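# Pack every drink into the upright canvas bag

## Task

Get every drink resting on the bottom inside the canvas bag, with the bag left upright and its sides raised; it only counts if everything stays that way without the robot holding it, so release all items and pull the grippers away at the end.

## Robot and tools

Robot: two arms, left_arm and right_arm, each with six revolute joints and a parallel two-finger gripper. Their root links sit in the scene frame at left_arm (-0.009, +0.371, 0) m, quat_wxyz (+0.999, 0, 0, -0.032) and right_arm (-0.035, -0.347, 0) m, quat_wxyz (+1.000, 0, 0, -0.005). Scene frame: origin on the table surface midway between the arms, +x out across the table, +z up, left_arm on the +y side. The names left and right are just labels and do not match sides of a camera picture.

execute_actions takes "actions": a list holding at most one item, and an optional boolean "pictures" (images come by default). An empty list [] commands nothing and just reports the state. A move item is {"rows": [[...]], "steps": n} with n from 1 to 15 control steps of 1/30 s (default 15). Each row drives one step; if there are fewer rows than steps, the final row is held for the rest. A wait item is {"steps": n} with no rows, n up to 300; it returns after that many steps counted from the previous result. A refused call sends nothing to the robot.

Each row is exactly 14 plain numbers covering both arms, even if one arm should stay still: left_arm waist, shoulder, elbow, wrist pitch, wrist yaw, wrist roll, opening, then the same seven for right_arm. The six joint numbers are absolute target angles in radians, in the same form the Joint positions line prints them, not offsets. Stated ranges per arm: waist -2.618 to 3.054, shoulder 0.000 to 3.142, elbow 0.000 to 3.142, wrist pitch -1.571 to 1.571, wrist yaw -1.571 to 1.571, wrist roll -2.094 to 2.094. True ends may differ by up to 0.036 rad either way. A call is refused if a target exceeds an end by more than 0.036 rad and is also farther out than that joint's last reported angle; a target beyond the real end is clipped to it, and a "joint sent to its limit" line may follow (possibly about an earlier, still-running action). Missing that line does not prove there is more room. The opening is an absolute value from -1 (closed) to +1 (fully open, pad gap 0.094 m).

Speed limits: each step the command sent to a joint stays within a fixed distance of its measured angle: 0.202 rad waist, 0.258 shoulder, 0.238 elbow, 0.573 wrist pitch, 0.522 wrist yaw and roll. If the targets would move the gripper more than 70 mm from where it is, all of that arm's targets are pulled back toward the measured angles. Large changes therefore need several calls; plan smooth sequences of intermediate rows.

After a call, both arms keep heading for the last row sent until they have nearly stopped (slow or blocked counts as stopped) or a HELD step occurs; after that only a new action moves them further. Fingers in motion finish closing or opening regardless.

Result lines: a state line `left_arm: …` | `right_arm: …` giving each gripper's end_effector_position (m) and end_effector_quat_wxyz in the scene frame. That position is the pinch point between the pads, about 1 cm short of the fingertips; fingers extend along the gripper's +z and close along its y. Printed positions can be off, more so at long reach. Joint positions and Joint velocities give, per arm, the six joints (rad, rad/s) then the pad gap (m, m/s). grip_measured is the measured opening on the command scale; each gripper reads up to about 1 mm off, consistently. Away from ±1, fingers go to where grip_measured would equal the commanded value, so to hold something command roughly 0.03 below its grip_measured for a firm grip, less for a gentler one. Pad force tops out near 50 to 62 N (lower on some grippers; weaker on parts under about 2 mm thick), with a brief spike on first contact. "joint command not followed" means a clearance check altered or blocked some joint targets; the rest of the row ran. HELD marks steps where your row, fully or partly, was not sent.

Motor heat: holding loads warms motors, even while idle. A MOTOR HOT line appears from 75 °C. At 90 °C that arm halts for 10 seconds (then that threshold is disabled for 5 minutes, after which 90 °C halts it again). At 100 °C the arm and gripper go limp and it drops. Such stops appear as OVER-TEMPERATURE FAULT lines; avoid long heavy holds.

zoom_image: {"camera": name, "region": [x0, y0, x1, y1]} in pixels, origin top-left, at most 504 by 504, returns a finer view of that camera's latest image. Cameras, all 504x504: cam_head_left, cam_head_right, cam_high, cam_low (pinhole with radial distortion), cam_left_wrist, cam_right_wrist (fisheye).

read_manual (optional "section", default "licences") only returns licence text. finished_scene {"scene": number} closes the current scene irreversibly and reports success; the goal must still hold afterward.

Avoid: knocking or placing any rigid object off the table, dropping or letting items slip, slamming or hard contact, pressing very hard, and letting the two arms collide or push each other. Also keep in mind the wrist camera mounts add bulk near each gripper. Occasionally an outside tug may pull on a held part or nudge a loose object; check afterwards. Finish by opening both grippers and moving them away from the bag.

Each tool is called after "Call:" by a JSON object that holds its "op" and its "data".

## Session

Call:
{"op": "execute_actions", "data": {"actions": []}}

Scene clock: 0.00 s of 5400.00 s.
left_arm: end_effector_position=(+0.3693, +0.5412, +0.2629) grip_measured=+1.000 end_effector_quat_wxyz=(+0.601, -0.268, +0.698, -0.281) | right_arm: end_effector_position=(+0.2085, -0.0440, +0.2641) grip_measured=+1.000 end_effector_quat_wxyz=(+0.502, -0.256, +0.823, +0.076)
Joint positions: left_arm=[ 0.796  1.357  0.792  0.394  0.794 -0.681  0.094] | right_arm=[ 1.163  1.296  1.132 -0.464  0.6    0.237  0.094]
Joint velocities: left_arm=[-0.002 -0.007 -0.002  0.066 -0.007  0.007  0.   ] | right_arm=[-0.022  0.012 -0.002 -0.037 -0.007  0.037  0.   ]

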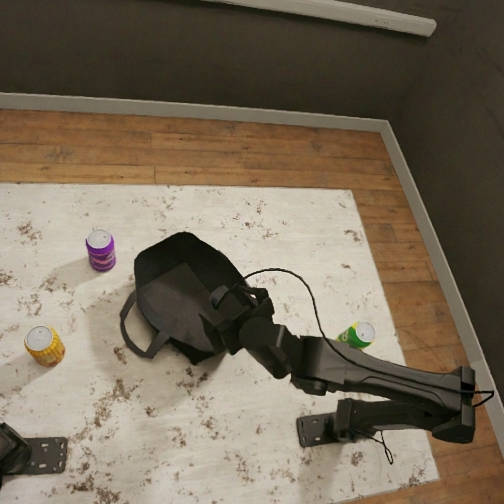

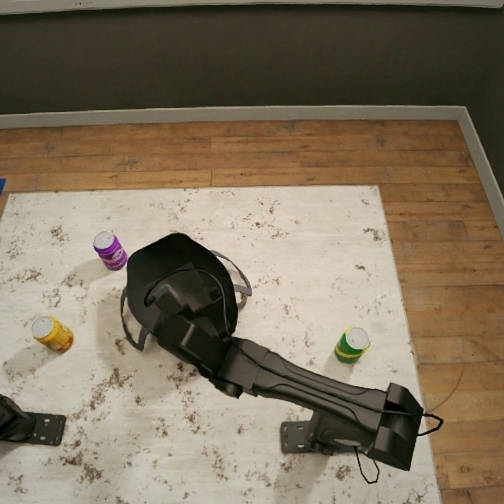

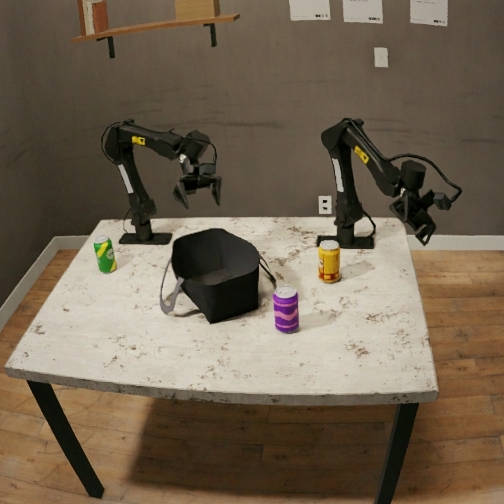

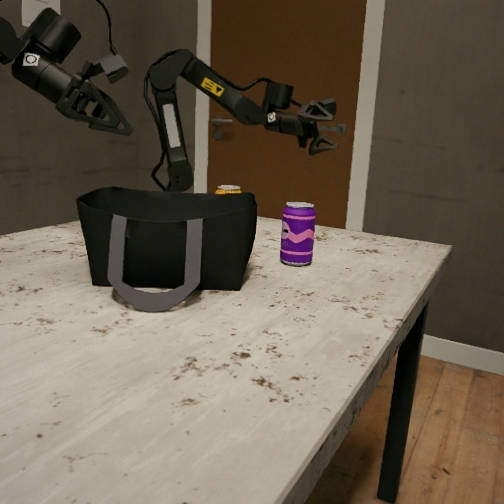

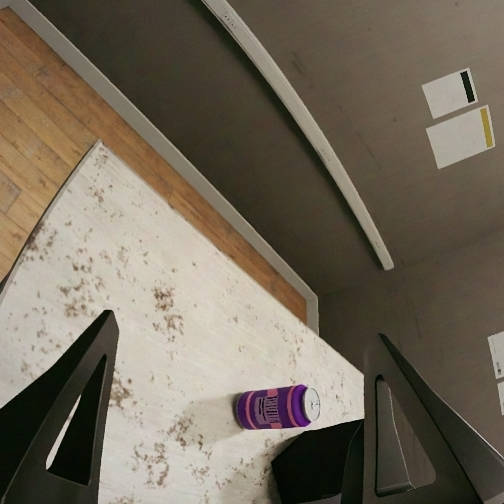

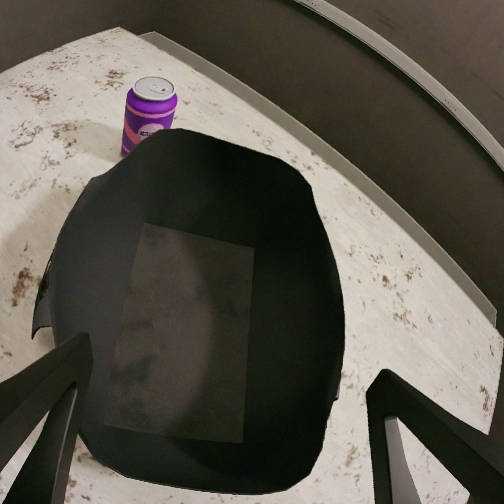

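Call:
{"op": "execute_actions", "data": {"actions": [{"rows":[[0.77,1.33,0.8,0.33,0.75,-0.65,1,1.13,1.27,1.13,-0.5,0.57,0.22,1],[0.73,1.29,0.82,0.25,0.7,-0.6,1,1.08,1.24,1.13,-0.54,0.53,0.2,1],[0.68,1.25,0.84,0.16,0.64,-0.55,1,1.02,1.2,1.12,-0.58,0.49,0.18,1],[0.63,1.21,0.86,0.07,0.58,-0.5,1,0.95,1.17,1.11,-0.62,0.45,0.16,1],[0.58,1.17,0.88,-0.02,0.52,-0.45,1,0.88,1.14,1.1,-0.66,0.41,0.14,1],[0.53,1.13,0.9,-0.11,0.46,-0.4,1,0.81,1.11,1.09,-0.7,0.37,0.12,1],[0.48,1.09,0.92,-0.2,0.4,-0.35,1,0.74,1.08,1.08,-0.74,0.33,0.1,1],[0.43,1.05,0.94,-0.29,0.34,-0.3,1,0.67,1.05,1.07,-0.78,0.29,0.08,1],[0.38,1.01,0.96,-0.38,0.28,-0.25,1,0.6,1.02,1.06,-0.82,0.25,0.06,1],[0.33,0.98,0.97,-0.47,0.22,-0.2,1,0.53,0.99,1.05,-0.86,0.21,0.04,1],[0.28,0.95,0.98,-0.56,0.16,-0.15,1,0.46,0.96,1.04,-0.9,0.17,0.02,1],[0.23,0.93,0.98,-0.65,0.1,-0.1,1,0.39,0.94,1.03,-0.94,0.13,0,1],[0.18,0.91,0.98,-0.74,0.05,-0.05,1,0.32,0.92,1.02,-0.98,0.09,0,1],[0.13,0.89,0.98,-0.83,0,0,1,0.25,0.9,1.01,-1.02,0.05,0,1],[0.08,0.87,0.98,-0.92,-0.01,0.01,1,0.18,0.88,1.0,-1.06,0,0,1]]}], "pictures": false}}

Call:
{"op": "execute_actions", "data": {"actions": [{"rows":[[0.03,0.85,0.98,-1.0,-0.01,0.01,1,0.11,0.86,0.99,-1.1,-0.01,0,1],[-0.02,0.84,0.97,-1.08,-0.01,0.01,1,0.04,0.85,0.98,-1.14,-0.01,0,1],[-0.07,0.83,0.97,-1.15,-0.01,0.01,1,-0.03,0.84,0.97,-1.18,-0.01,0,1],[-0.11,0.82,0.96,-1.2,-0.01,0.01,1,-0.1,0.83,0.96,-1.21,-0.01,0,1],[-0.15,0.81,0.96,-1.25,-0.01,0.01,1,-0.16,0.82,0.95,-1.25,-0.01,0,1],[-0.19,0.8,0.95,-1.25,-0.01,0.01,1,-0.22,0.81,0.95,-1.25,-0.01,0,1],[-0.22,0.8,0.94,-1.25,-0.01,0.01,1,-0.27,0.8,0.94,-1.25,-0.01,0,1],[-0.24,0.8,0.94,-1.25,-0.01,0.01,1,-0.315,0.8,0.94,-1.25,-0.01,0,1]]}], "pictures": false}}

Call:
{"op": "execute_actions", "data": {"actions": [{"steps":10}]}}

Scene clock: 6.07 s of 5400.00 s.
left_arm: end_effector_position=(+0.3147, +0.3712, +0.3150) grip_measured=+1.000 end_effector_quat_wxyz=(+0.554, -0.064, +0.824, -0.105) | right_arm: end_effector_position=(+0.2410, -0.2981, +0.2499) grip_measured=+1.000 end_effector_quat_wxyz=(+0.407, -0.075, +0.910, -0.018)
Joint positions: left_arm=[ 0.174  0.9    0.986 -0.467  0.205 -0.183  0.094] | right_arm=[ 0.3    0.926  1.038 -0.858  0.187  0.044  0.094]
Joint velocities: left_arm=[-1.189 -0.549  0.007 -2.015 -1.004  0.96   0.   ] | right_arm=[-1.98  -0.574 -0.32  -1.106 -1.077 -0.286  0.   ]
Steps of this call (steps 1 to 90: nothing new was sent; then 2.57 s passed at rest; steps 91 to 105: all 15 steps of this action). Readings (joint positions):
91: left_arm=[0.793 1.356 0.792 0.390 0.788 -0.679] | right_arm=[1.160 1.296 1.132 -0.465 0.596 0.235]
92: left_arm=[0.785 1.348 0.792 0.372 0.770 -0.670] | right_arm=[1.149 1.292 1.132 -0.471 0.581 0.229]
94: left_arm=[0.732 1.308 0.799 0.280 0.708 -0.629] | right_arm=[1.078 1.265 1.127 -0.503 0.532 0.209]
98: left_arm=[0.521 1.158 0.870 0.017 0.543 -0.490] | right_arm=[0.798 1.136 1.099 -0.610 0.425 0.152]
105: the state above

Scene clock: 6.57 s of 5400.00 s.
left_arm: end_effector_position=(+0.1768, +0.3123, +0.1857) grip_measured=+1.000 end_effector_quat_wxyz=(+0.247, +0.140, +0.958, -0.045) | right_arm: end_effector_position=(+0.1446, -0.4069, +0.1820) grip_measured=+1.000 end_effector_quat_wxyz=(+0.232, +0.156, +0.959, -0.043)
Joint positions: left_arm=[-0.232  0.818  0.95  -1.195  0.015 -0.01   0.094] | right_arm=[-0.305  0.82   0.949 -1.224  0.014  0.006  0.094]
Joint velocities: left_arm=[-0.007  0.012  0.007 -0.315 -0.095  0.037  0.   ] | right_arm=[-0.002 -0.002  0.002 -0.051 -0.066  0.022  0.   ]
Steps of this call (steps 1 to 15: all 15 steps of this action). Readings (joint positions):
1: left_arm=[0.134 0.884 0.986 -0.536 0.173 -0.155] | right_arm=[0.232 0.908 1.027 -0.898 0.151 0.036]
2: left_arm=[0.094 0.873 0.986 -0.607 0.148 -0.133] | right_arm=[0.163 0.891 1.015 -0.939 0.121 0.029]
4: left_arm=[0.012 0.862 0.986 -0.745 0.108 -0.099] | right_arm=[0.024 0.866 0.993 -1.020 0.079 0.020]
8: left_arm=[-0.168 0.833 0.967 -0.992 0.054 -0.049] | right_arm=[-0.224 0.832 0.955 -1.152 0.038 0.011]
15: the state above

Scene clock: 6.90 s of 5400.00 s.
left_arm: end_effector_position=(+0.1708, +0.3167, +0.1819) grip_measured=+1.000 end_effector_quat_wxyz=(+0.233, +0.143, +0.961, -0.036) | right_arm: end_effector_position=(+0.1430, -0.4045, +0.1808) grip_measured=+1.000 end_effector_quat_wxyz=(+0.228, +0.155, +0.961, -0.037)
Joint positions: left_arm=[-0.232  0.818  0.95  -1.227  0.001 -0.002  0.094] | right_arm=[-0.305  0.82   0.949 -1.234  0.003  0.004  0.094]
Joint velocities: left_arm=[ 0.002 -0.012 -0.002  0.007 -0.022 -0.095  0.   ] | right_arm=[-0.007 -0.012  0.007 -0.051  0.037 -0.007  0.   ]
Steps of this call (steps 1 to 10: the robot went on to your last target). Readings (joint positions):
1: left_arm=[-0.232 0.818 0.950 -1.203 0.012 -0.009] | right_arm=[-0.305 0.820 0.949 -1.226 0.011 0.006]
2: left_arm=[-0.232 0.818 0.950 -1.210 0.009 -0.007] | right_arm=[-0.305 0.820 0.949 -1.228 0.010 0.005]
4: left_arm=[-0.232 0.818 0.950 -1.218 0.006 -0.005] | right_arm=[-0.305 0.820 0.949 -1.231 0.007 0.005]
8: left_arm=[-0.232 0.818 0.950 -1.226 0.002 -0.002] | right_arm=[-0.305 0.820 0.949 -1.233 0.004 0.005]
10: the state above

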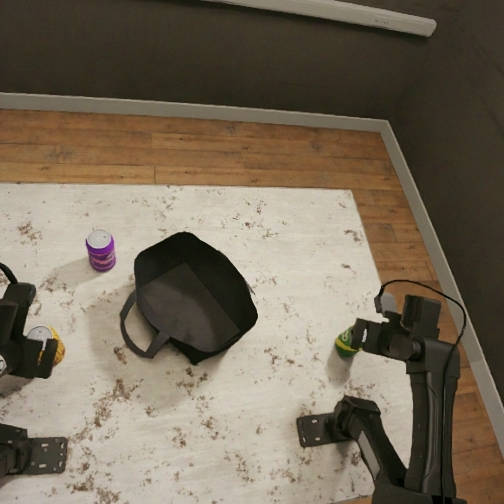

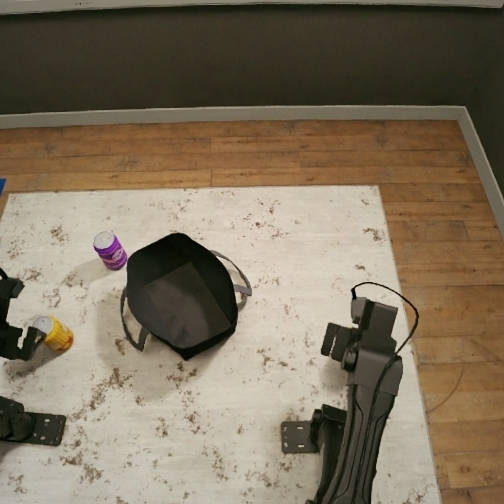

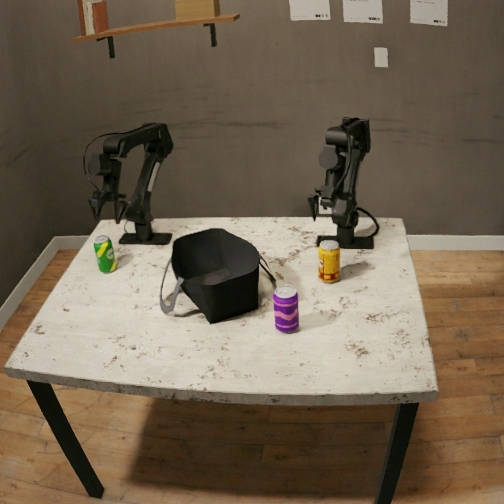

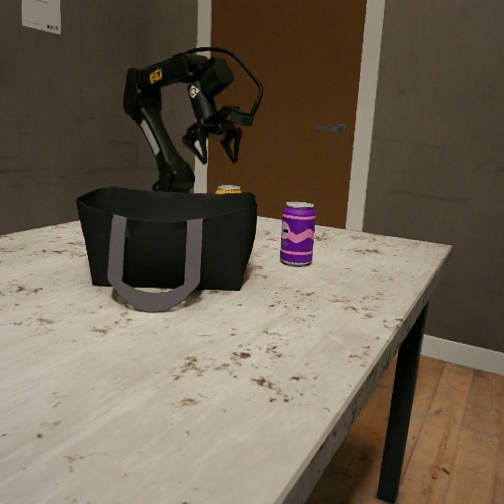

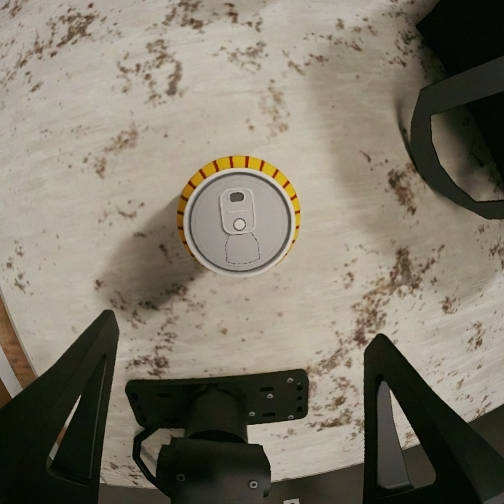

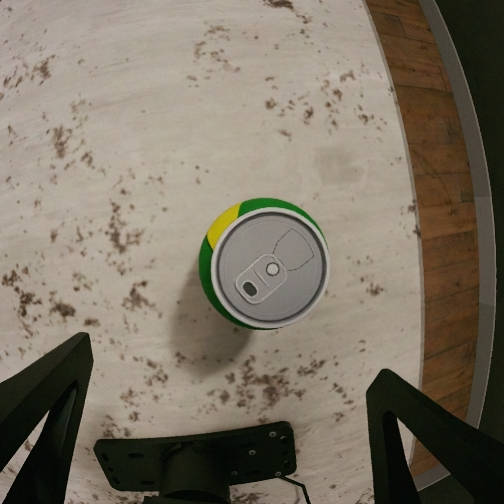

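Call:
{"op": "execute_actions", "data": {"actions": [{"rows":[[-0.205,0.82,0.94,-1.17,0,0,1,-0.34,0.82,0.94,-1.18,0,0,1],[-0.205,0.825,0.92,-1.12,0,0,1,-0.37,0.82,0.92,-1.14,0,0,1],[-0.205,0.83,0.9,-1.08,0,0,1,-0.39,0.825,0.9,-1.1,0,0,1],[-0.205,0.84,0.875,-1.04,0,0,1,-0.39,0.83,0.87,-1.07,0,0,1],[-0.205,0.85,0.85,-1.0,0,0,1,-0.39,0.835,0.84,-1.04,0,0,1],[-0.205,0.86,0.825,-0.97,0,0,1,-0.39,0.84,0.815,-1.01,0,0,1],[-0.205,0.87,0.8,-0.94,0,0,1,-0.39,0.845,0.79,-0.98,0,0,1],[-0.205,0.88,0.775,-0.91,0,0,1,-0.39,0.85,0.76,-0.95,0,0,1],[-0.205,0.89,0.75,-0.88,0,0,1,-0.39,0.855,0.735,-0.92,0,0,1],[-0.205,0.9,0.725,-0.85,0,0,1,-0.39,0.86,0.71,-0.89,0,0,1],[-0.205,0.91,0.7,-0.82,0,0,1,-0.39,0.865,0.68,-0.86,0,0,1],[-0.205,0.92,0.675,-0.79,0,0,1,-0.39,0.87,0.655,-0.83,0,0,1],[-0.205,0.93,0.65,-0.77,0,0,1,-0.39,0.875,0.63,-0.815,0,0,1],[-0.205,0.935,0.63,-0.77,0,0,1,-0.39,0.875,0.61,-0.815,0,0,1],[-0.205,0.94,0.615,-0.77,0,0,1,-0.39,0.875,0.59,-0.815,0,0,1]]}], "pictures": false}}

Call:
{"op": "execute_actions", "data": {"actions": [{"steps":12}]}}

Scene clock: 11.73 s of 5400.00 s.
left_arm: end_effector_position=(+0.2045, +0.3107, +0.0996) grip_measured=+1.000 end_effector_quat_wxyz=(+0.223, +0.135, +0.965, -0.032) | right_arm: end_effector_position=(+0.1605, -0.4260, +0.0991) grip_measured=+1.000 end_effector_quat_wxyz=(+0.222, +0.190, +0.956, -0.043)
Joint positions: left_arm=[-0.214  0.926  0.659 -0.851  0.001 -0.001  0.094] | right_arm=[-0.379  0.867  0.636 -0.885  0.     0.004  0.094]
Joint velocities: left_arm=[-0.007  0.212 -0.608  0.462  0.081  0.051  0.   ] | right_arm=[-0.002  0.066 -0.632  0.476 -0.007 -0.007  0.   ]
Steps of this call (steps 1 to 30: the robot went on to your last target; steps 31 to 90: nothing new was sent; then 1.33 s passed at rest; steps 91 to 105: all 15 steps of this action). Readings (joint positions):
91: left_arm=[-0.230 0.818 0.950 -1.226 0.001 -0.001] | right_arm=[-0.308 0.820 0.949 -1.231 0.002 0.004]
92: left_arm=[-0.223 0.818 0.947 -1.214 0.001 -0.001] | right_arm=[-0.322 0.820 0.947 -1.219 0.001 0.004]
94: left_arm=[-0.216 0.819 0.930 -1.164 0.001 -0.001] | right_arm=[-0.361 0.820 0.927 -1.170 0.000 0.004]
98: left_arm=[-0.214 0.848 0.842 -1.037 0.001 -0.001] | right_arm=[-0.379 0.827 0.826 -1.060 0.000 0.004]
105: the state above

Scene clock: 12.13 s of 5400.00 s.
left_arm: end_effector_position=(+0.2084, +0.3096, +0.0890) grip_measured=+1.000 end_effector_quat_wxyz=(+0.227, +0.135, +0.964, -0.032) | right_arm: end_effector_position=(+0.1640, -0.4274, +0.0898) grip_measured=+1.000 end_effector_quat_wxyz=(+0.228, +0.189, +0.954, -0.045)
Joint positions: left_arm=[-0.214  0.939  0.619 -0.788  0.001 -0.001  0.094] | right_arm=[-0.379  0.871  0.594 -0.825  0.     0.004  0.094]
Joint velocities: left_arm=[ 0.007  0.007 -0.007  0.051  0.007 -0.007  0.   ] | right_arm=[-0.002  0.012  0.007 -0.051  0.037 -0.007  0.   ]
Steps of this call (steps 1 to 12: the robot went on to your last target). Readings (joint positions):
1: left_arm=[-0.214 0.932 0.641 -0.839 0.001 -0.001] | right_arm=[-0.379 0.869 0.617 -0.873 0.000 0.004]
2: left_arm=[-0.214 0.936 0.628 -0.833 0.001 -0.001] | right_arm=[-0.379 0.870 0.604 -0.868 0.000 0.004]
4: left_arm=[-0.214 0.939 0.619 -0.825 0.001 -0.001] | right_arm=[-0.379 0.871 0.594 -0.860 0.000 0.004]
8: left_arm=[-0.214 0.939 0.619 -0.799 0.001 -0.001] | right_arm=[-0.379 0.871 0.594 -0.836 0.000 0.004]
12: the state above

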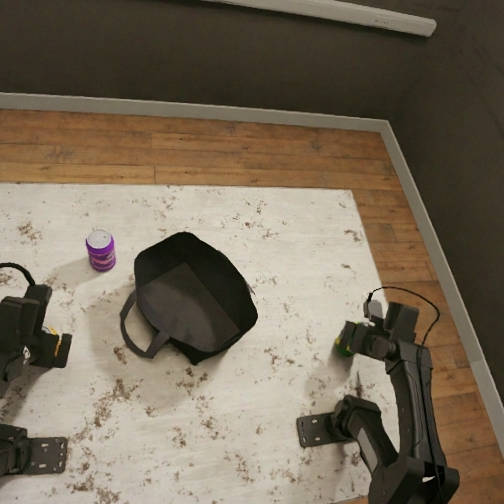

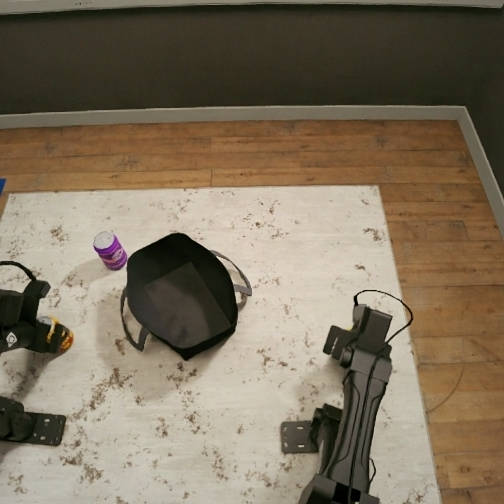

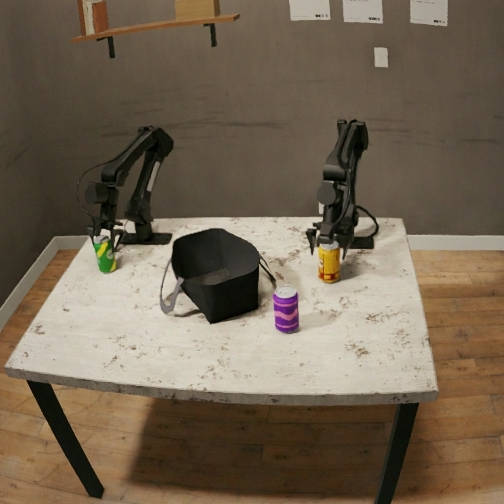

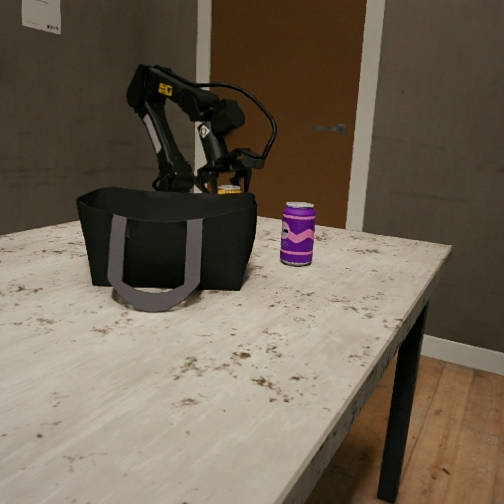

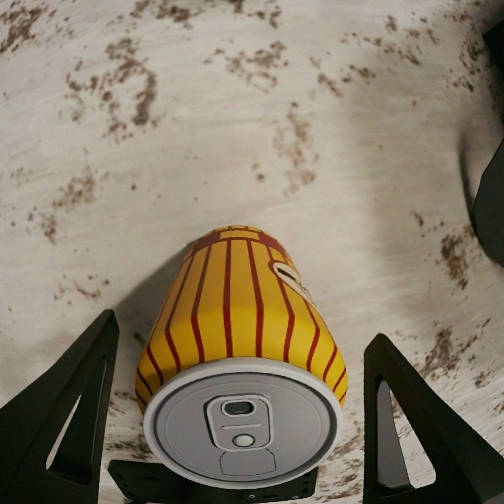

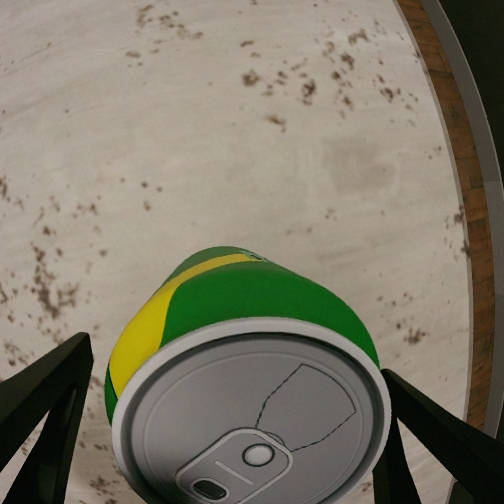

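Call:
{"op": "execute_actions", "data": {"actions": [{"rows":[[-0.205,0.94,0.615,-0.77,0,0,0.7,-0.39,0.89,0.6,-0.79,0,0,1],[-0.205,0.94,0.615,-0.77,0,0,0.6,-0.39,0.905,0.6,-0.78,0,0,1],[-0.205,0.94,0.615,-0.77,0,0,0.5,-0.39,0.905,0.6,-0.78,0,0,1],[-0.205,0.94,0.615,-0.77,0,0,0.44,-0.39,0.905,0.6,-0.78,0,0,0.9],[-0.205,0.94,0.615,-0.77,0,0,0.4,-0.39,0.905,0.6,-0.78,0,0,0.8],[-0.205,0.94,0.615,-0.77,0,0,0.37,-0.39,0.905,0.6,-0.78,0,0,0.7],[-0.205,0.94,0.615,-0.77,0,0,0.34,-0.39,0.905,0.6,-0.78,0,0,0.6],[-0.205,0.94,0.615,-0.77,0,0,0.34,-0.39,0.905,0.6,-0.78,0,0,0.5],[-0.205,0.94,0.615,-0.77,0,0,0.34,-0.39,0.905,0.6,-0.78,0,0,0.44],[-0.205,0.94,0.615,-0.77,0,0,0.34,-0.39,0.905,0.6,-0.78,0,0,0.4],[-0.205,0.94,0.615,-0.77,0,0,0.34,-0.39,0.905,0.6,-0.78,0,0,0.35]]}], "pictures": false}}

Scene clock: 15.93 s of 5400.00 s.
left_arm: end_effector_position=(+0.2101, +0.3100, +0.0898) grip_measured=+0.368 end_effector_quat_wxyz=(+0.230, +0.134, +0.963, -0.031) | right_arm: end_effector_position=(+0.1710, -0.4298, +0.0889) grip_measured=+0.383 end_effector_quat_wxyz=(+0.234, +0.189, +0.953, -0.044)
Joint positions: left_arm=[-0.213  0.939  0.619 -0.782 -0.002 -0.001  0.064] | right_arm=[-0.379  0.896  0.594 -0.788 -0.002  0.003  0.065]
Joint velocities: left_arm=[-0.002  0.002  0.002  0.007  0.051 -0.022 -0.   ] | right_arm=[-0.002  0.002 -0.002 -0.022  0.11   0.081  0.   ]
Steps of this call (steps 1 to 30: the robot went on to your last target; steps 31 to 90: nothing new was sent; then 0.30 s passed at rest; steps 91 to 105: all 15 steps of this action). Readings (joint positions):
91: left_arm=[-0.214 0.939 0.619 -0.782 0.001 -0.001] | right_arm=[-0.379 0.871 0.594 -0.818 0.000 0.004]
92: left_arm=[-0.214 0.939 0.619 -0.782 0.001 -0.001] | right_arm=[-0.379 0.875 0.594 -0.813 0.000 0.004]
94: left_arm=[-0.214 0.939 0.619 -0.782 0.001 -0.001] | right_arm=[-0.379 0.888 0.594 -0.801 0.000 0.004]
98: left_arm=[-0.213 0.939 0.619 -0.782 -0.002 -0.001] | right_arm=[-0.379 0.896 0.594 -0.791 0.000 0.004]
105: the state above

Call:
{"op": "execute_actions", "data": {"actions": [{"rows":[[-0.21,0.94,0.64,-0.78,0,0,0.335,-0.38,0.905,0.625,-0.79,0,0,0.35],[-0.21,0.94,0.67,-0.8,0,0,0.335,-0.38,0.905,0.655,-0.81,0,0,0.35],[-0.21,0.94,0.71,-0.83,0,0,0.335,-0.37,0.91,0.69,-0.84,0,0,0.35],[-0.22,0.95,0.755,-0.87,0,0,0.335,-0.36,0.92,0.74,-0.88,0,0,0.35],[-0.23,0.96,0.8,-0.91,0,0,0.335,-0.34,0.93,0.79,-0.92,0,0,0.35],[-0.25,0.97,0.85,-0.95,0,0,0.335,-0.32,0.94,0.84,-0.96,0,0,0.35],[-0.27,0.98,0.9,-0.99,0,0,0.335,-0.3,0.96,0.89,-1.0,0,0,0.35],[-0.29,0.995,0.95,-1.03,0,0,0.335,-0.27,0.98,0.94,-1.03,0,0,0.35],[-0.31,1.01,1.0,-1.07,0,0,0.335,-0.24,1.0,0.99,-1.07,0,0,0.35],[-0.33,1.025,1.05,-1.1,0,0,0.335,-0.21,1.02,1.04,-1.1,0,0,0.35],[-0.35,1.04,1.1,-1.13,0,0,0.335,-0.18,1.04,1.09,-1.13,0,0,0.35],[-0.37,1.055,1.15,-1.16,0,0,0.335,-0.15,1.055,1.14,-1.16,0,0,0.35],[-0.39,1.07,1.2,-1.19,0,0,0.335,-0.12,1.07,1.19,-1.19,0,0,0.35],[-0.41,1.085,1.25,-1.22,0,0,0.335,-0.09,1.085,1.24,-1.22,0,0,0.35],[-0.43,1.1,1.3,-1.24,0,0,0.335,-0.06,1.1,1.29,-1.24,0,0,0.35]]}], "pictures": false}}

Call:
{"op": "execute_actions", "data": {"actions": [{"rows":[[-0.46,1.12,1.35,-1.26,0,0,0.335,-0.03,1.12,1.34,-1.26,0,0,0.35],[-0.49,1.14,1.4,-1.28,0,0,0.335,0,1.14,1.39,-1.28,0,0,0.35],[-0.52,1.16,1.45,-1.29,0,0,0.335,0.03,1.155,1.43,-1.29,0,0,0.35],[-0.55,1.18,1.5,-1.3,0,0,0.335,0.05,1.17,1.47,-1.3,0,0,0.35],[-0.58,1.21,1.545,-1.3,0,0,0.335,0.07,1.18,1.5,-1.3,0,0,0.35],[-0.61,1.24,1.585,-1.3,0,0,0.335,0.09,1.19,1.52,-1.3,0,0,0.35],[-0.64,1.275,1.62,-1.29,0,0,0.335,0.1,1.19,1.53,-1.3,0,0,0.35],[-0.67,1.31,1.655,-1.28,0,0,0.335,0.1,1.19,1.53,-1.3,0,0,0.35],[-0.7,1.345,1.69,-1.27,0,0,0.335,0.1,1.19,1.53,-1.3,0,0,0.35],[-0.73,1.38,1.72,-1.26,0,0,0.335,0.1,1.19,1.53,-1.3,0,0,0.35],[-0.755,1.415,1.75,-1.25,0,0,0.335,0.1,1.19,1.53,-1.3,0,0,0.35],[-0.78,1.45,1.78,-1.24,0,0,0.335,0.1,1.19,1.53,-1.3,0,0,0.35],[-0.8,1.485,1.81,-1.23,0,0,0.335,0.1,1.19,1.53,-1.3,0,0,0.35],[-0.815,1.52,1.84,-1.22,0,0,0.335,0.1,1.19,1.53,-1.3,0,0,0.35],[-0.83,1.555,1.87,-1.21,0,0,0.335,0.1,1.19,1.53,-1.3,0,0,0.35]]}], "pictures": false}}

Call:
{"op": "execute_actions", "data": {"actions": [{"rows":[[-0.84,1.59,1.9,-1.19,0,0,0.335,0.1,1.19,1.53,-1.3,0,0,0.35],[-0.84,1.625,1.93,-1.17,0,0,0.335,0.1,1.19,1.53,-1.3,0,0,0.35],[-0.84,1.66,1.96,-1.15,0,0,0.335,0.1,1.19,1.53,-1.3,0,0,0.35],[-0.84,1.69,1.985,-1.14,0,0,0.335,0.1,1.19,1.53,-1.3,0,0,0.35],[-0.84,1.72,2.01,-1.13,0,0,0.335,0.1,1.19,1.53,-1.3,0,0,0.35],[-0.84,1.75,2.03,-1.12,0,0,0.335,0.1,1.19,1.53,-1.3,0,0,0.35],[-0.84,1.775,2.05,-1.11,0,0,0.335,0.1,1.19,1.53,-1.3,0,0,0.35],[-0.84,1.795,2.06,-1.1,0,0,0.335,0.1,1.19,1.53,-1.3,0,0,0.35],[-0.84,1.81,2.06,-1.1,0,0,0.335,0.1,1.19,1.53,-1.3,0,0,0.35],[-0.84,1.82,2.06,-1.1,0,0,0.335,0.1,1.19,1.53,-1.3,0,0,0.35],[-0.84,1.83,2.06,-1.1,0,0,0.335,0.1,1.19,1.53,-1.3,0,0,0.35]]}]}}

Scene clock: 26.47 s of 5400.00 s.
left_arm: end_effector_position=(+0.2253, +0.2588, +0.2243) grip_measured=+0.368 end_effector_quat_wxyz=(+0.262, +0.215, +0.939, -0.059) | right_arm: end_effector_position=(+0.2218, -0.3807, +0.2214) grip_measured=+0.383 end_effector_quat_wxyz=(+0.263, +0.065, +0.962, -0.019)
Joint positions: left_arm=[-0.388  1.074  1.183 -1.134 -0.003 -0.001  0.064] | right_arm=[-0.121  1.076  1.177 -1.138  0.005  0.003  0.065]
Joint velocities: left_arm=[-0.593  0.422  1.473 -0.784  0.022 -0.022 -0.   ] | right_arm=[ 0.886  0.481  1.414 -0.769 -0.022 -0.037 -0.001]
Steps of this call (steps 1 to 15: the robot went on to your last target; steps 16 to 90: nothing new was sent; then 7.03 s passed at rest; steps 91 to 105: all 15 steps of this action). Readings (joint positions):
91: left_arm=[-0.213 0.939 0.619 -0.782 -0.002 -0.001] | right_arm=[-0.379 0.896 0.595 -0.788 -0.002 0.003]
92: left_arm=[-0.213 0.939 0.621 -0.784 -0.002 -0.001] | right_arm=[-0.379 0.897 0.599 -0.794 -0.002 0.003]
94: left_arm=[-0.213 0.944 0.647 -0.821 -0.002 -0.001] | right_arm=[-0.378 0.909 0.632 -0.838 -0.002 0.003]
98: left_arm=[-0.246 0.983 0.805 -0.955 -0.005 -0.001] | right_arm=[-0.324 0.957 0.806 -0.969 0.003 0.003]
105: the state above

Scene clock: 26.97 s of 5400.00 s.
left_arm: end_effector_position=(+0.2224, +0.1045, +0.3032) grip_measured=+0.368 end_effector_quat_wxyz=(+0.262, +0.398, +0.871, -0.119) | right_arm: end_effector_position=(+0.2333, -0.3234, +0.2863) grip_measured=+0.383 end_effector_quat_wxyz=(+0.278, -0.039, +0.960, +0.013)
Joint positions: left_arm=[-0.794  1.492  1.788 -1.282 -0.002 -0.001  0.064] | right_arm=[ 0.093  1.189  1.503 -1.32  -0.002  0.003  0.065]
Joint velocities: left_arm=[-0.545  1.126  0.813  0.11  -0.081 -0.037 -0.   ] | right_arm=[-0.012  0.032 -0.012 -0.139 -0.095 -0.022  0.001]
Steps of this call (steps 1 to 15: all 15 steps of this action). Readings (joint positions):
1: left_arm=[-0.409 1.090 1.233 -1.161 -0.004 -0.001] | right_arm=[-0.091 1.092 1.226 -1.165 0.005 0.003]
2: left_arm=[-0.433 1.107 1.282 -1.187 -0.004 -0.001] | right_arm=[-0.060 1.109 1.275 -1.192 0.004 0.003]
4: left_arm=[-0.490 1.145 1.381 -1.236 -0.005 -0.001] | right_arm=[-0.002 1.143 1.368 -1.238 0.003 0.003]
8: left_arm=[-0.610 1.242 1.563 -1.290 -0.004 -0.001] | right_arm=[0.080 1.184 1.488 -1.275 0.000 0.003]
15: the state above

Scene clock: 27.47 s of 5400.00 s.
left_arm: end_effector_position=(+0.2765, +0.0079, +0.2621) grip_measured=+0.368 end_effector_quat_wxyz=(+0.255, +0.419, +0.862, -0.127) | right_arm: end_effector_position=(+0.2306, -0.3236, +0.2839) grip_measured=+0.383 end_effector_quat_wxyz=(+0.270, -0.039, +0.962, +0.013)
Joint positions: left_arm=[-0.84   1.856  2.016 -1.154  0.005 -0.001  0.064] | right_arm=[ 0.093  1.191  1.503 -1.334 -0.002  0.003  0.065]
Joint velocities: left_arm=[ 0.017  0.066  0.002 -0.081  0.037  0.007 -0.001] | right_arm=[ 0.012 -0.007 -0.002 -0.037 -0.081 -0.037  0.   ]
Steps of this call (steps 1 to 15: all 15 steps of this action). Readings (joint positions):
1: left_arm=[-0.811 1.531 1.815 -1.277 -0.001 -0.001] | right_arm=[0.093 1.190 1.503 -1.324 -0.002 0.003]
2: left_arm=[-0.824 1.570 1.842 -1.271 0.001 -0.001] | right_arm=[0.093 1.191 1.503 -1.328 -0.002 0.003]
4: left_arm=[-0.838 1.644 1.897 -1.251 0.005 -0.001] | right_arm=[0.093 1.191 1.503 -1.332 -0.002 0.003]
8: left_arm=[-0.840 1.770 1.991 -1.198 0.005 -0.001] | right_arm=[0.093 1.191 1.503 -1.334 -0.002 0.003]
15: the state above

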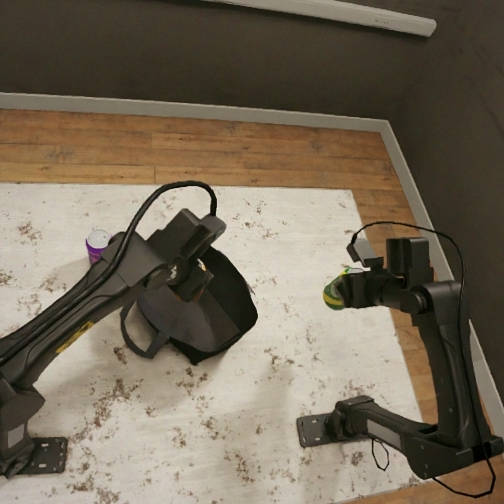

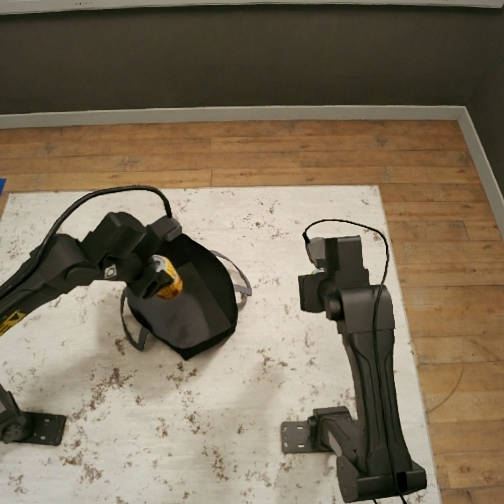

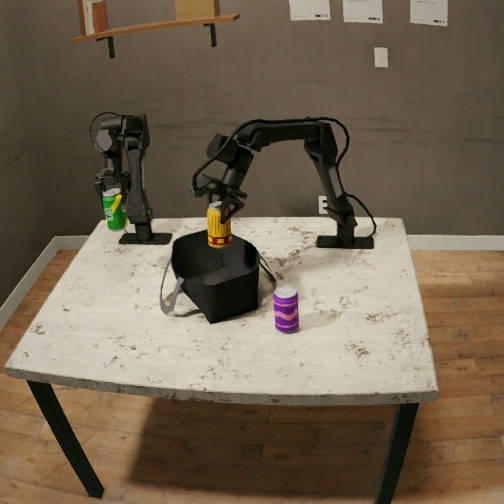

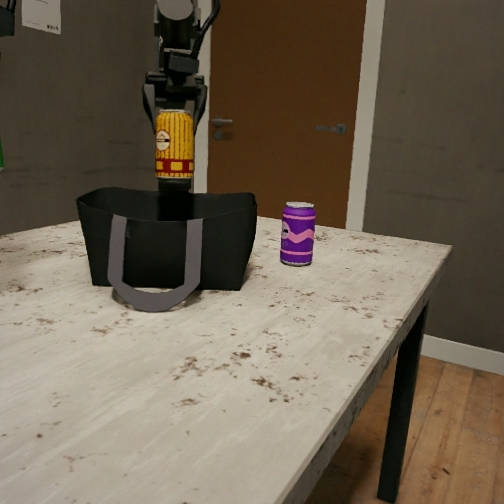

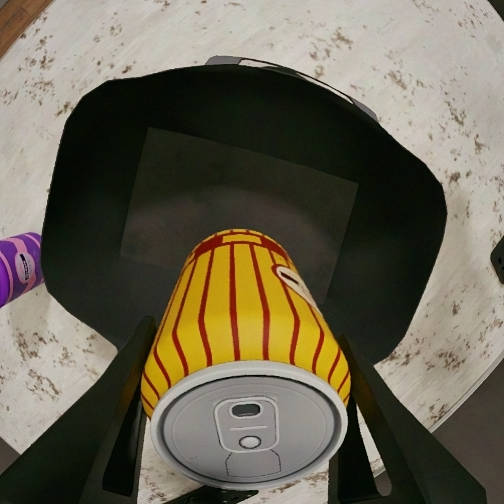

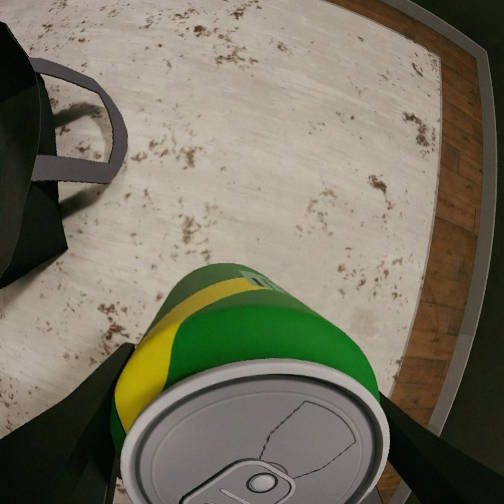

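Call:
{"op": "execute_actions", "data": {"actions": [{"rows":[[-0.84,1.84,2.04,-1.08,0,0,0.335,0.1,1.19,1.53,-1.3,0,0,0.35],[-0.84,1.85,2.02,-1.06,0,0,0.335,0.1,1.19,1.53,-1.3,0,0,0.35],[-0.84,1.865,2.005,-1.035,0,0,0.335,0.1,1.19,1.53,-1.3,0,0,0.35],[-0.84,1.88,1.99,-1.01,0,0,0.335,0.1,1.19,1.53,-1.3,0,0,0.35],[-0.84,1.895,1.975,-0.985,0,0,0.335,0.1,1.19,1.53,-1.3,0,0,0.35],[-0.84,1.91,1.96,-0.96,0,0,0.335,0.1,1.19,1.53,-1.3,0,0,0.35],[-0.84,1.925,1.945,-0.935,0,0,0.335,0.1,1.19,1.53,-1.3,0,0,0.35],[-0.84,1.94,1.93,-0.91,0,0,0.335,0.1,1.19,1.53,-1.3,0,0,0.35],[-0.84,1.955,1.915,-0.885,0,0,0.335,0.1,1.19,1.53,-1.3,0,0,0.35],[-0.84,1.97,1.9,-0.86,0,0,0.335,0.1,1.19,1.53,-1.3,0,0,0.35],[-0.84,1.982,1.885,-0.84,0,0,0.335,0.1,1.19,1.53,-1.3,0,0,0.35],[-0.84,1.994,1.87,-0.82,0,0,0.335,0.1,1.19,1.53,-1.3,0,0,0.35],[-0.84,2.004,1.86,-0.8,0,0,0.335,0.1,1.19,1.53,-1.3,0,0,0.35],[-0.84,2.014,1.85,-0.785,0,0,0.335,0.1,1.19,1.53,-1.3,0,0,0.35],[-0.84,2.022,1.84,-0.77,0,0,0.335,0.1,1.19,1.53,-1.3,0,0,0.35]]}], "pictures": false}}

Call:
{"op": "execute_actions", "data": {"actions": [{"rows":[[-0.84,2.03,1.832,-0.76,0,0,0.335,0.1,1.19,1.53,-1.3,0,0,0.35],[-0.84,2.036,1.825,-0.75,0,0,0.335,0.1,1.19,1.53,-1.3,0,0,0.35],[-0.84,2.042,1.82,-0.74,0,0,0.335,0.1,1.19,1.53,-1.3,0,0,0.35],[-0.84,2.048,1.815,-0.735,0,0,0.335,0.1,1.19,1.53,-1.3,0,0,0.35],[-0.84,2.054,1.81,-0.73,0,0,0.335,0.1,1.19,1.53,-1.3,0,0,0.35],[-0.84,2.06,1.805,-0.725,0,0,0.335,0.1,1.19,1.53,-1.3,0,0,0.35],[-0.84,2.065,1.8,-0.72,0,0,0.335,0.1,1.19,1.53,-1.3,0,0,0.35],[-0.84,2.07,1.795,-0.715,0,0,0.335,0.1,1.19,1.53,-1.3,0,0,0.35],[-0.84,2.075,1.79,-0.71,0,0,0.335,0.1,1.19,1.53,-1.3,0,0,0.35],[-0.84,2.08,1.785,-0.71,0,0,0.335,0.1,1.19,1.53,-1.3,0,0,0.35],[-0.84,2.085,1.78,-0.71,0,0,0.335,0.1,1.19,1.53,-1.3,0,0,0.35],[-0.84,2.09,1.78,-0.71,0,0,0.335,0.1,1.19,1.53,-1.3,0,0,0.35],[-0.84,2.095,1.78,-0.71,0,0,0.335,0.1,1.19,1.53,-1.3,0,0,0.35]]}], "pictures": false}}

Call:
{"op": "execute_actions", "data": {"actions": [{"steps":8}]}}

Scene clock: 33.53 s of 5400.00 s.
left_arm: end_effector_position=(+0.3043, -0.0274, +0.1540) grip_measured=+0.368 end_effector_quat_wxyz=(+0.222, +0.423, +0.871, -0.110) | right_arm: end_effector_position=(+0.2306, -0.3236, +0.2839) grip_measured=+0.383 end_effector_quat_wxyz=(+0.270, -0.039, +0.962, +0.013)
Joint positions: left_arm=[-0.84   2.027  1.851 -0.896  0.005 -0.001  0.064] | right_arm=[ 0.093  1.191  1.503 -1.334 -0.002  0.003  0.065]
Joint velocities: left_arm=[ 0.007  0.481 -0.476  0.374 -0.081 -0.037 -0.   ] | right_arm=[ 0.007 -0.007 -0.002 -0.022  0.037 -0.037  0.   ]
Steps of this call (steps 1 to 15: the robot went on to your last target; steps 16 to 90: nothing new was sent; then 2.57 s passed at rest; steps 91 to 105: all 15 steps of this action). Readings (joint positions):
91: left_arm=[-0.840 1.857 2.018 -1.153 0.005 -0.001] | right_arm=[0.093 1.191 1.503 -1.334 -0.002 0.003]
92: left_arm=[-0.840 1.857 2.018 -1.151 0.005 -0.001] | right_arm=[0.093 1.191 1.503 -1.334 -0.002 0.003]
94: left_arm=[-0.840 1.859 2.011 -1.132 0.005 -0.001] | right_arm=[0.093 1.191 1.503 -1.334 -0.002 0.003]
98: left_arm=[-0.840 1.893 1.971 -1.050 0.005 -0.001] | right_arm=[0.093 1.191 1.503 -1.334 -0.002 0.003]
105: the state above

Scene clock: 34.03 s of 5400.00 s.
left_arm: end_effector_position=(+0.3127, -0.0381, +0.1094) grip_measured=+0.368 end_effector_quat_wxyz=(+0.217, +0.424, +0.873, -0.108) | right_arm: end_effector_position=(+0.2306, -0.3236, +0.2839) grip_measured=+0.383 end_effector_quat_wxyz=(+0.270, -0.039, +0.962, +0.013)
Joint positions: left_arm=[-0.84   2.096  1.784 -0.769  0.005 -0.001  0.064] | right_arm=[ 0.093  1.191  1.503 -1.334 -0.002  0.003  0.065]
Joint velocities: left_arm=[ 0.002  0.105  0.017  0.095 -0.022  0.051  0.   ] | right_arm=[-0.002 -0.007 -0.007  0.022 -0.007 -0.037 -0.   ]
Steps of this call (steps 1 to 15: all 15 steps of this action). Readings (joint positions):
1: left_arm=[-0.840 2.042 1.837 -0.882 0.005 -0.001] | right_arm=[0.093 1.191 1.503 -1.334 -0.002 0.003]
2: left_arm=[-0.840 2.055 1.824 -0.870 0.005 -0.001] | right_arm=[0.093 1.191 1.503 -1.334 -0.002 0.003]
4: left_arm=[-0.840 2.074 1.805 -0.852 0.005 -0.001] | right_arm=[0.093 1.191 1.503 -1.334 -0.002 0.003]
8: left_arm=[-0.840 2.086 1.790 -0.819 0.005 -0.001] | right_arm=[0.093 1.191 1.503 -1.334 -0.002 0.003]
15: the state above

Scene clock: 34.30 s of 5400.00 s.
left_arm: end_effector_position=(+0.3121, -0.0373, +0.1010) grip_measured=+0.368 end_effector_quat_wxyz=(+0.210, +0.425, +0.874, -0.105) | right_arm: end_effector_position=(+0.2306, -0.3236, +0.2839) grip_measured=+0.383 end_effector_quat_wxyz=(+0.270, -0.039, +0.962, +0.013)
Joint positions: left_arm=[-0.84   2.108  1.775 -0.764  0.005 -0.001  0.064] | right_arm=[ 0.093  1.191  1.503 -1.334 -0.002  0.003  0.065]
Joint velocities: left_arm=[ 0.017 -0.007 -0.002  0.022 -0.022 -0.139  0.001] | right_arm=[-0.012 -0.002  0.002 -0.007  0.066  0.051 -0.   ]
Steps of this call (steps 1 to 8: the robot went on to your last target). Readings (joint positions):
1: left_arm=[-0.840 2.100 1.784 -0.767 0.005 -0.001] | right_arm=[0.093 1.191 1.503 -1.334 -0.002 0.003]
2: left_arm=[-0.840 2.103 1.784 -0.766 0.005 -0.001] | right_arm=[0.093 1.191 1.503 -1.334 -0.002 0.003]
4: left_arm=[-0.840 2.107 1.781 -0.764 0.005 -0.001] | right_arm=[0.093 1.191 1.503 -1.334 -0.002 0.003]
8: the state above

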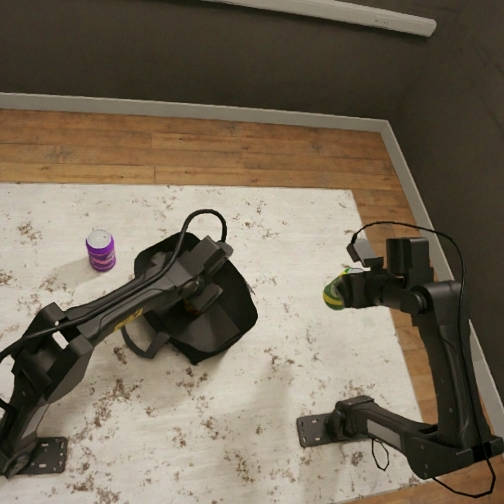

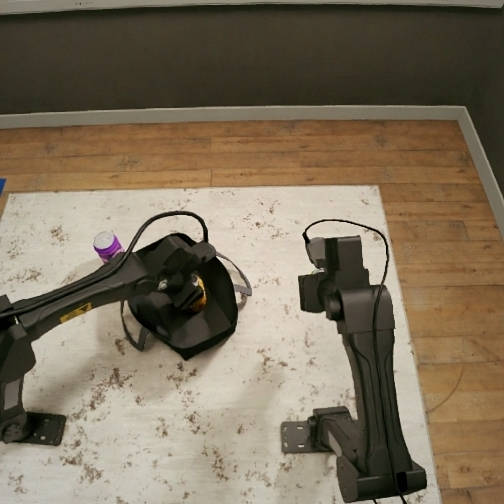

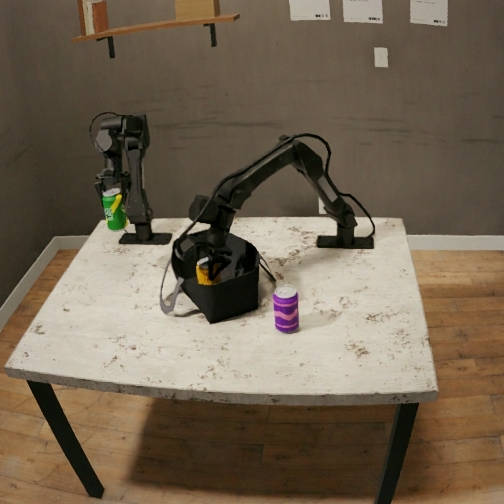

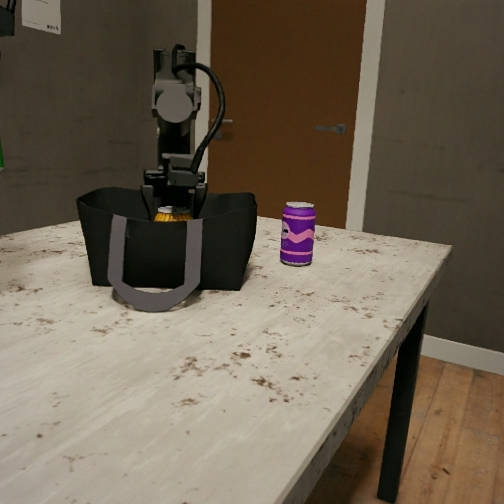

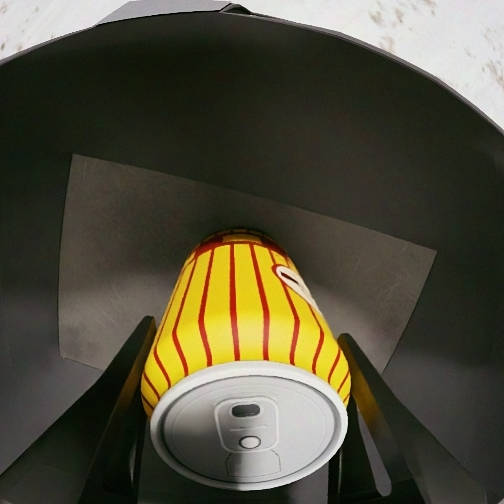

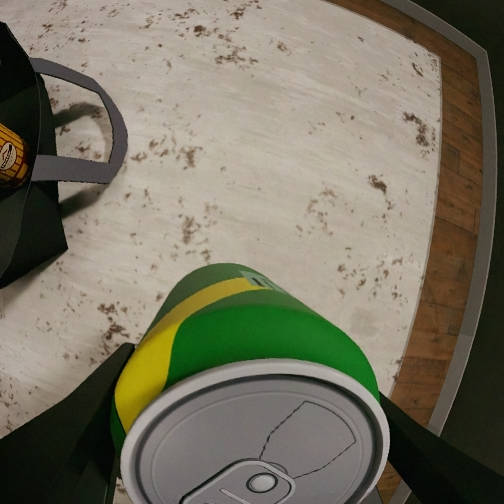

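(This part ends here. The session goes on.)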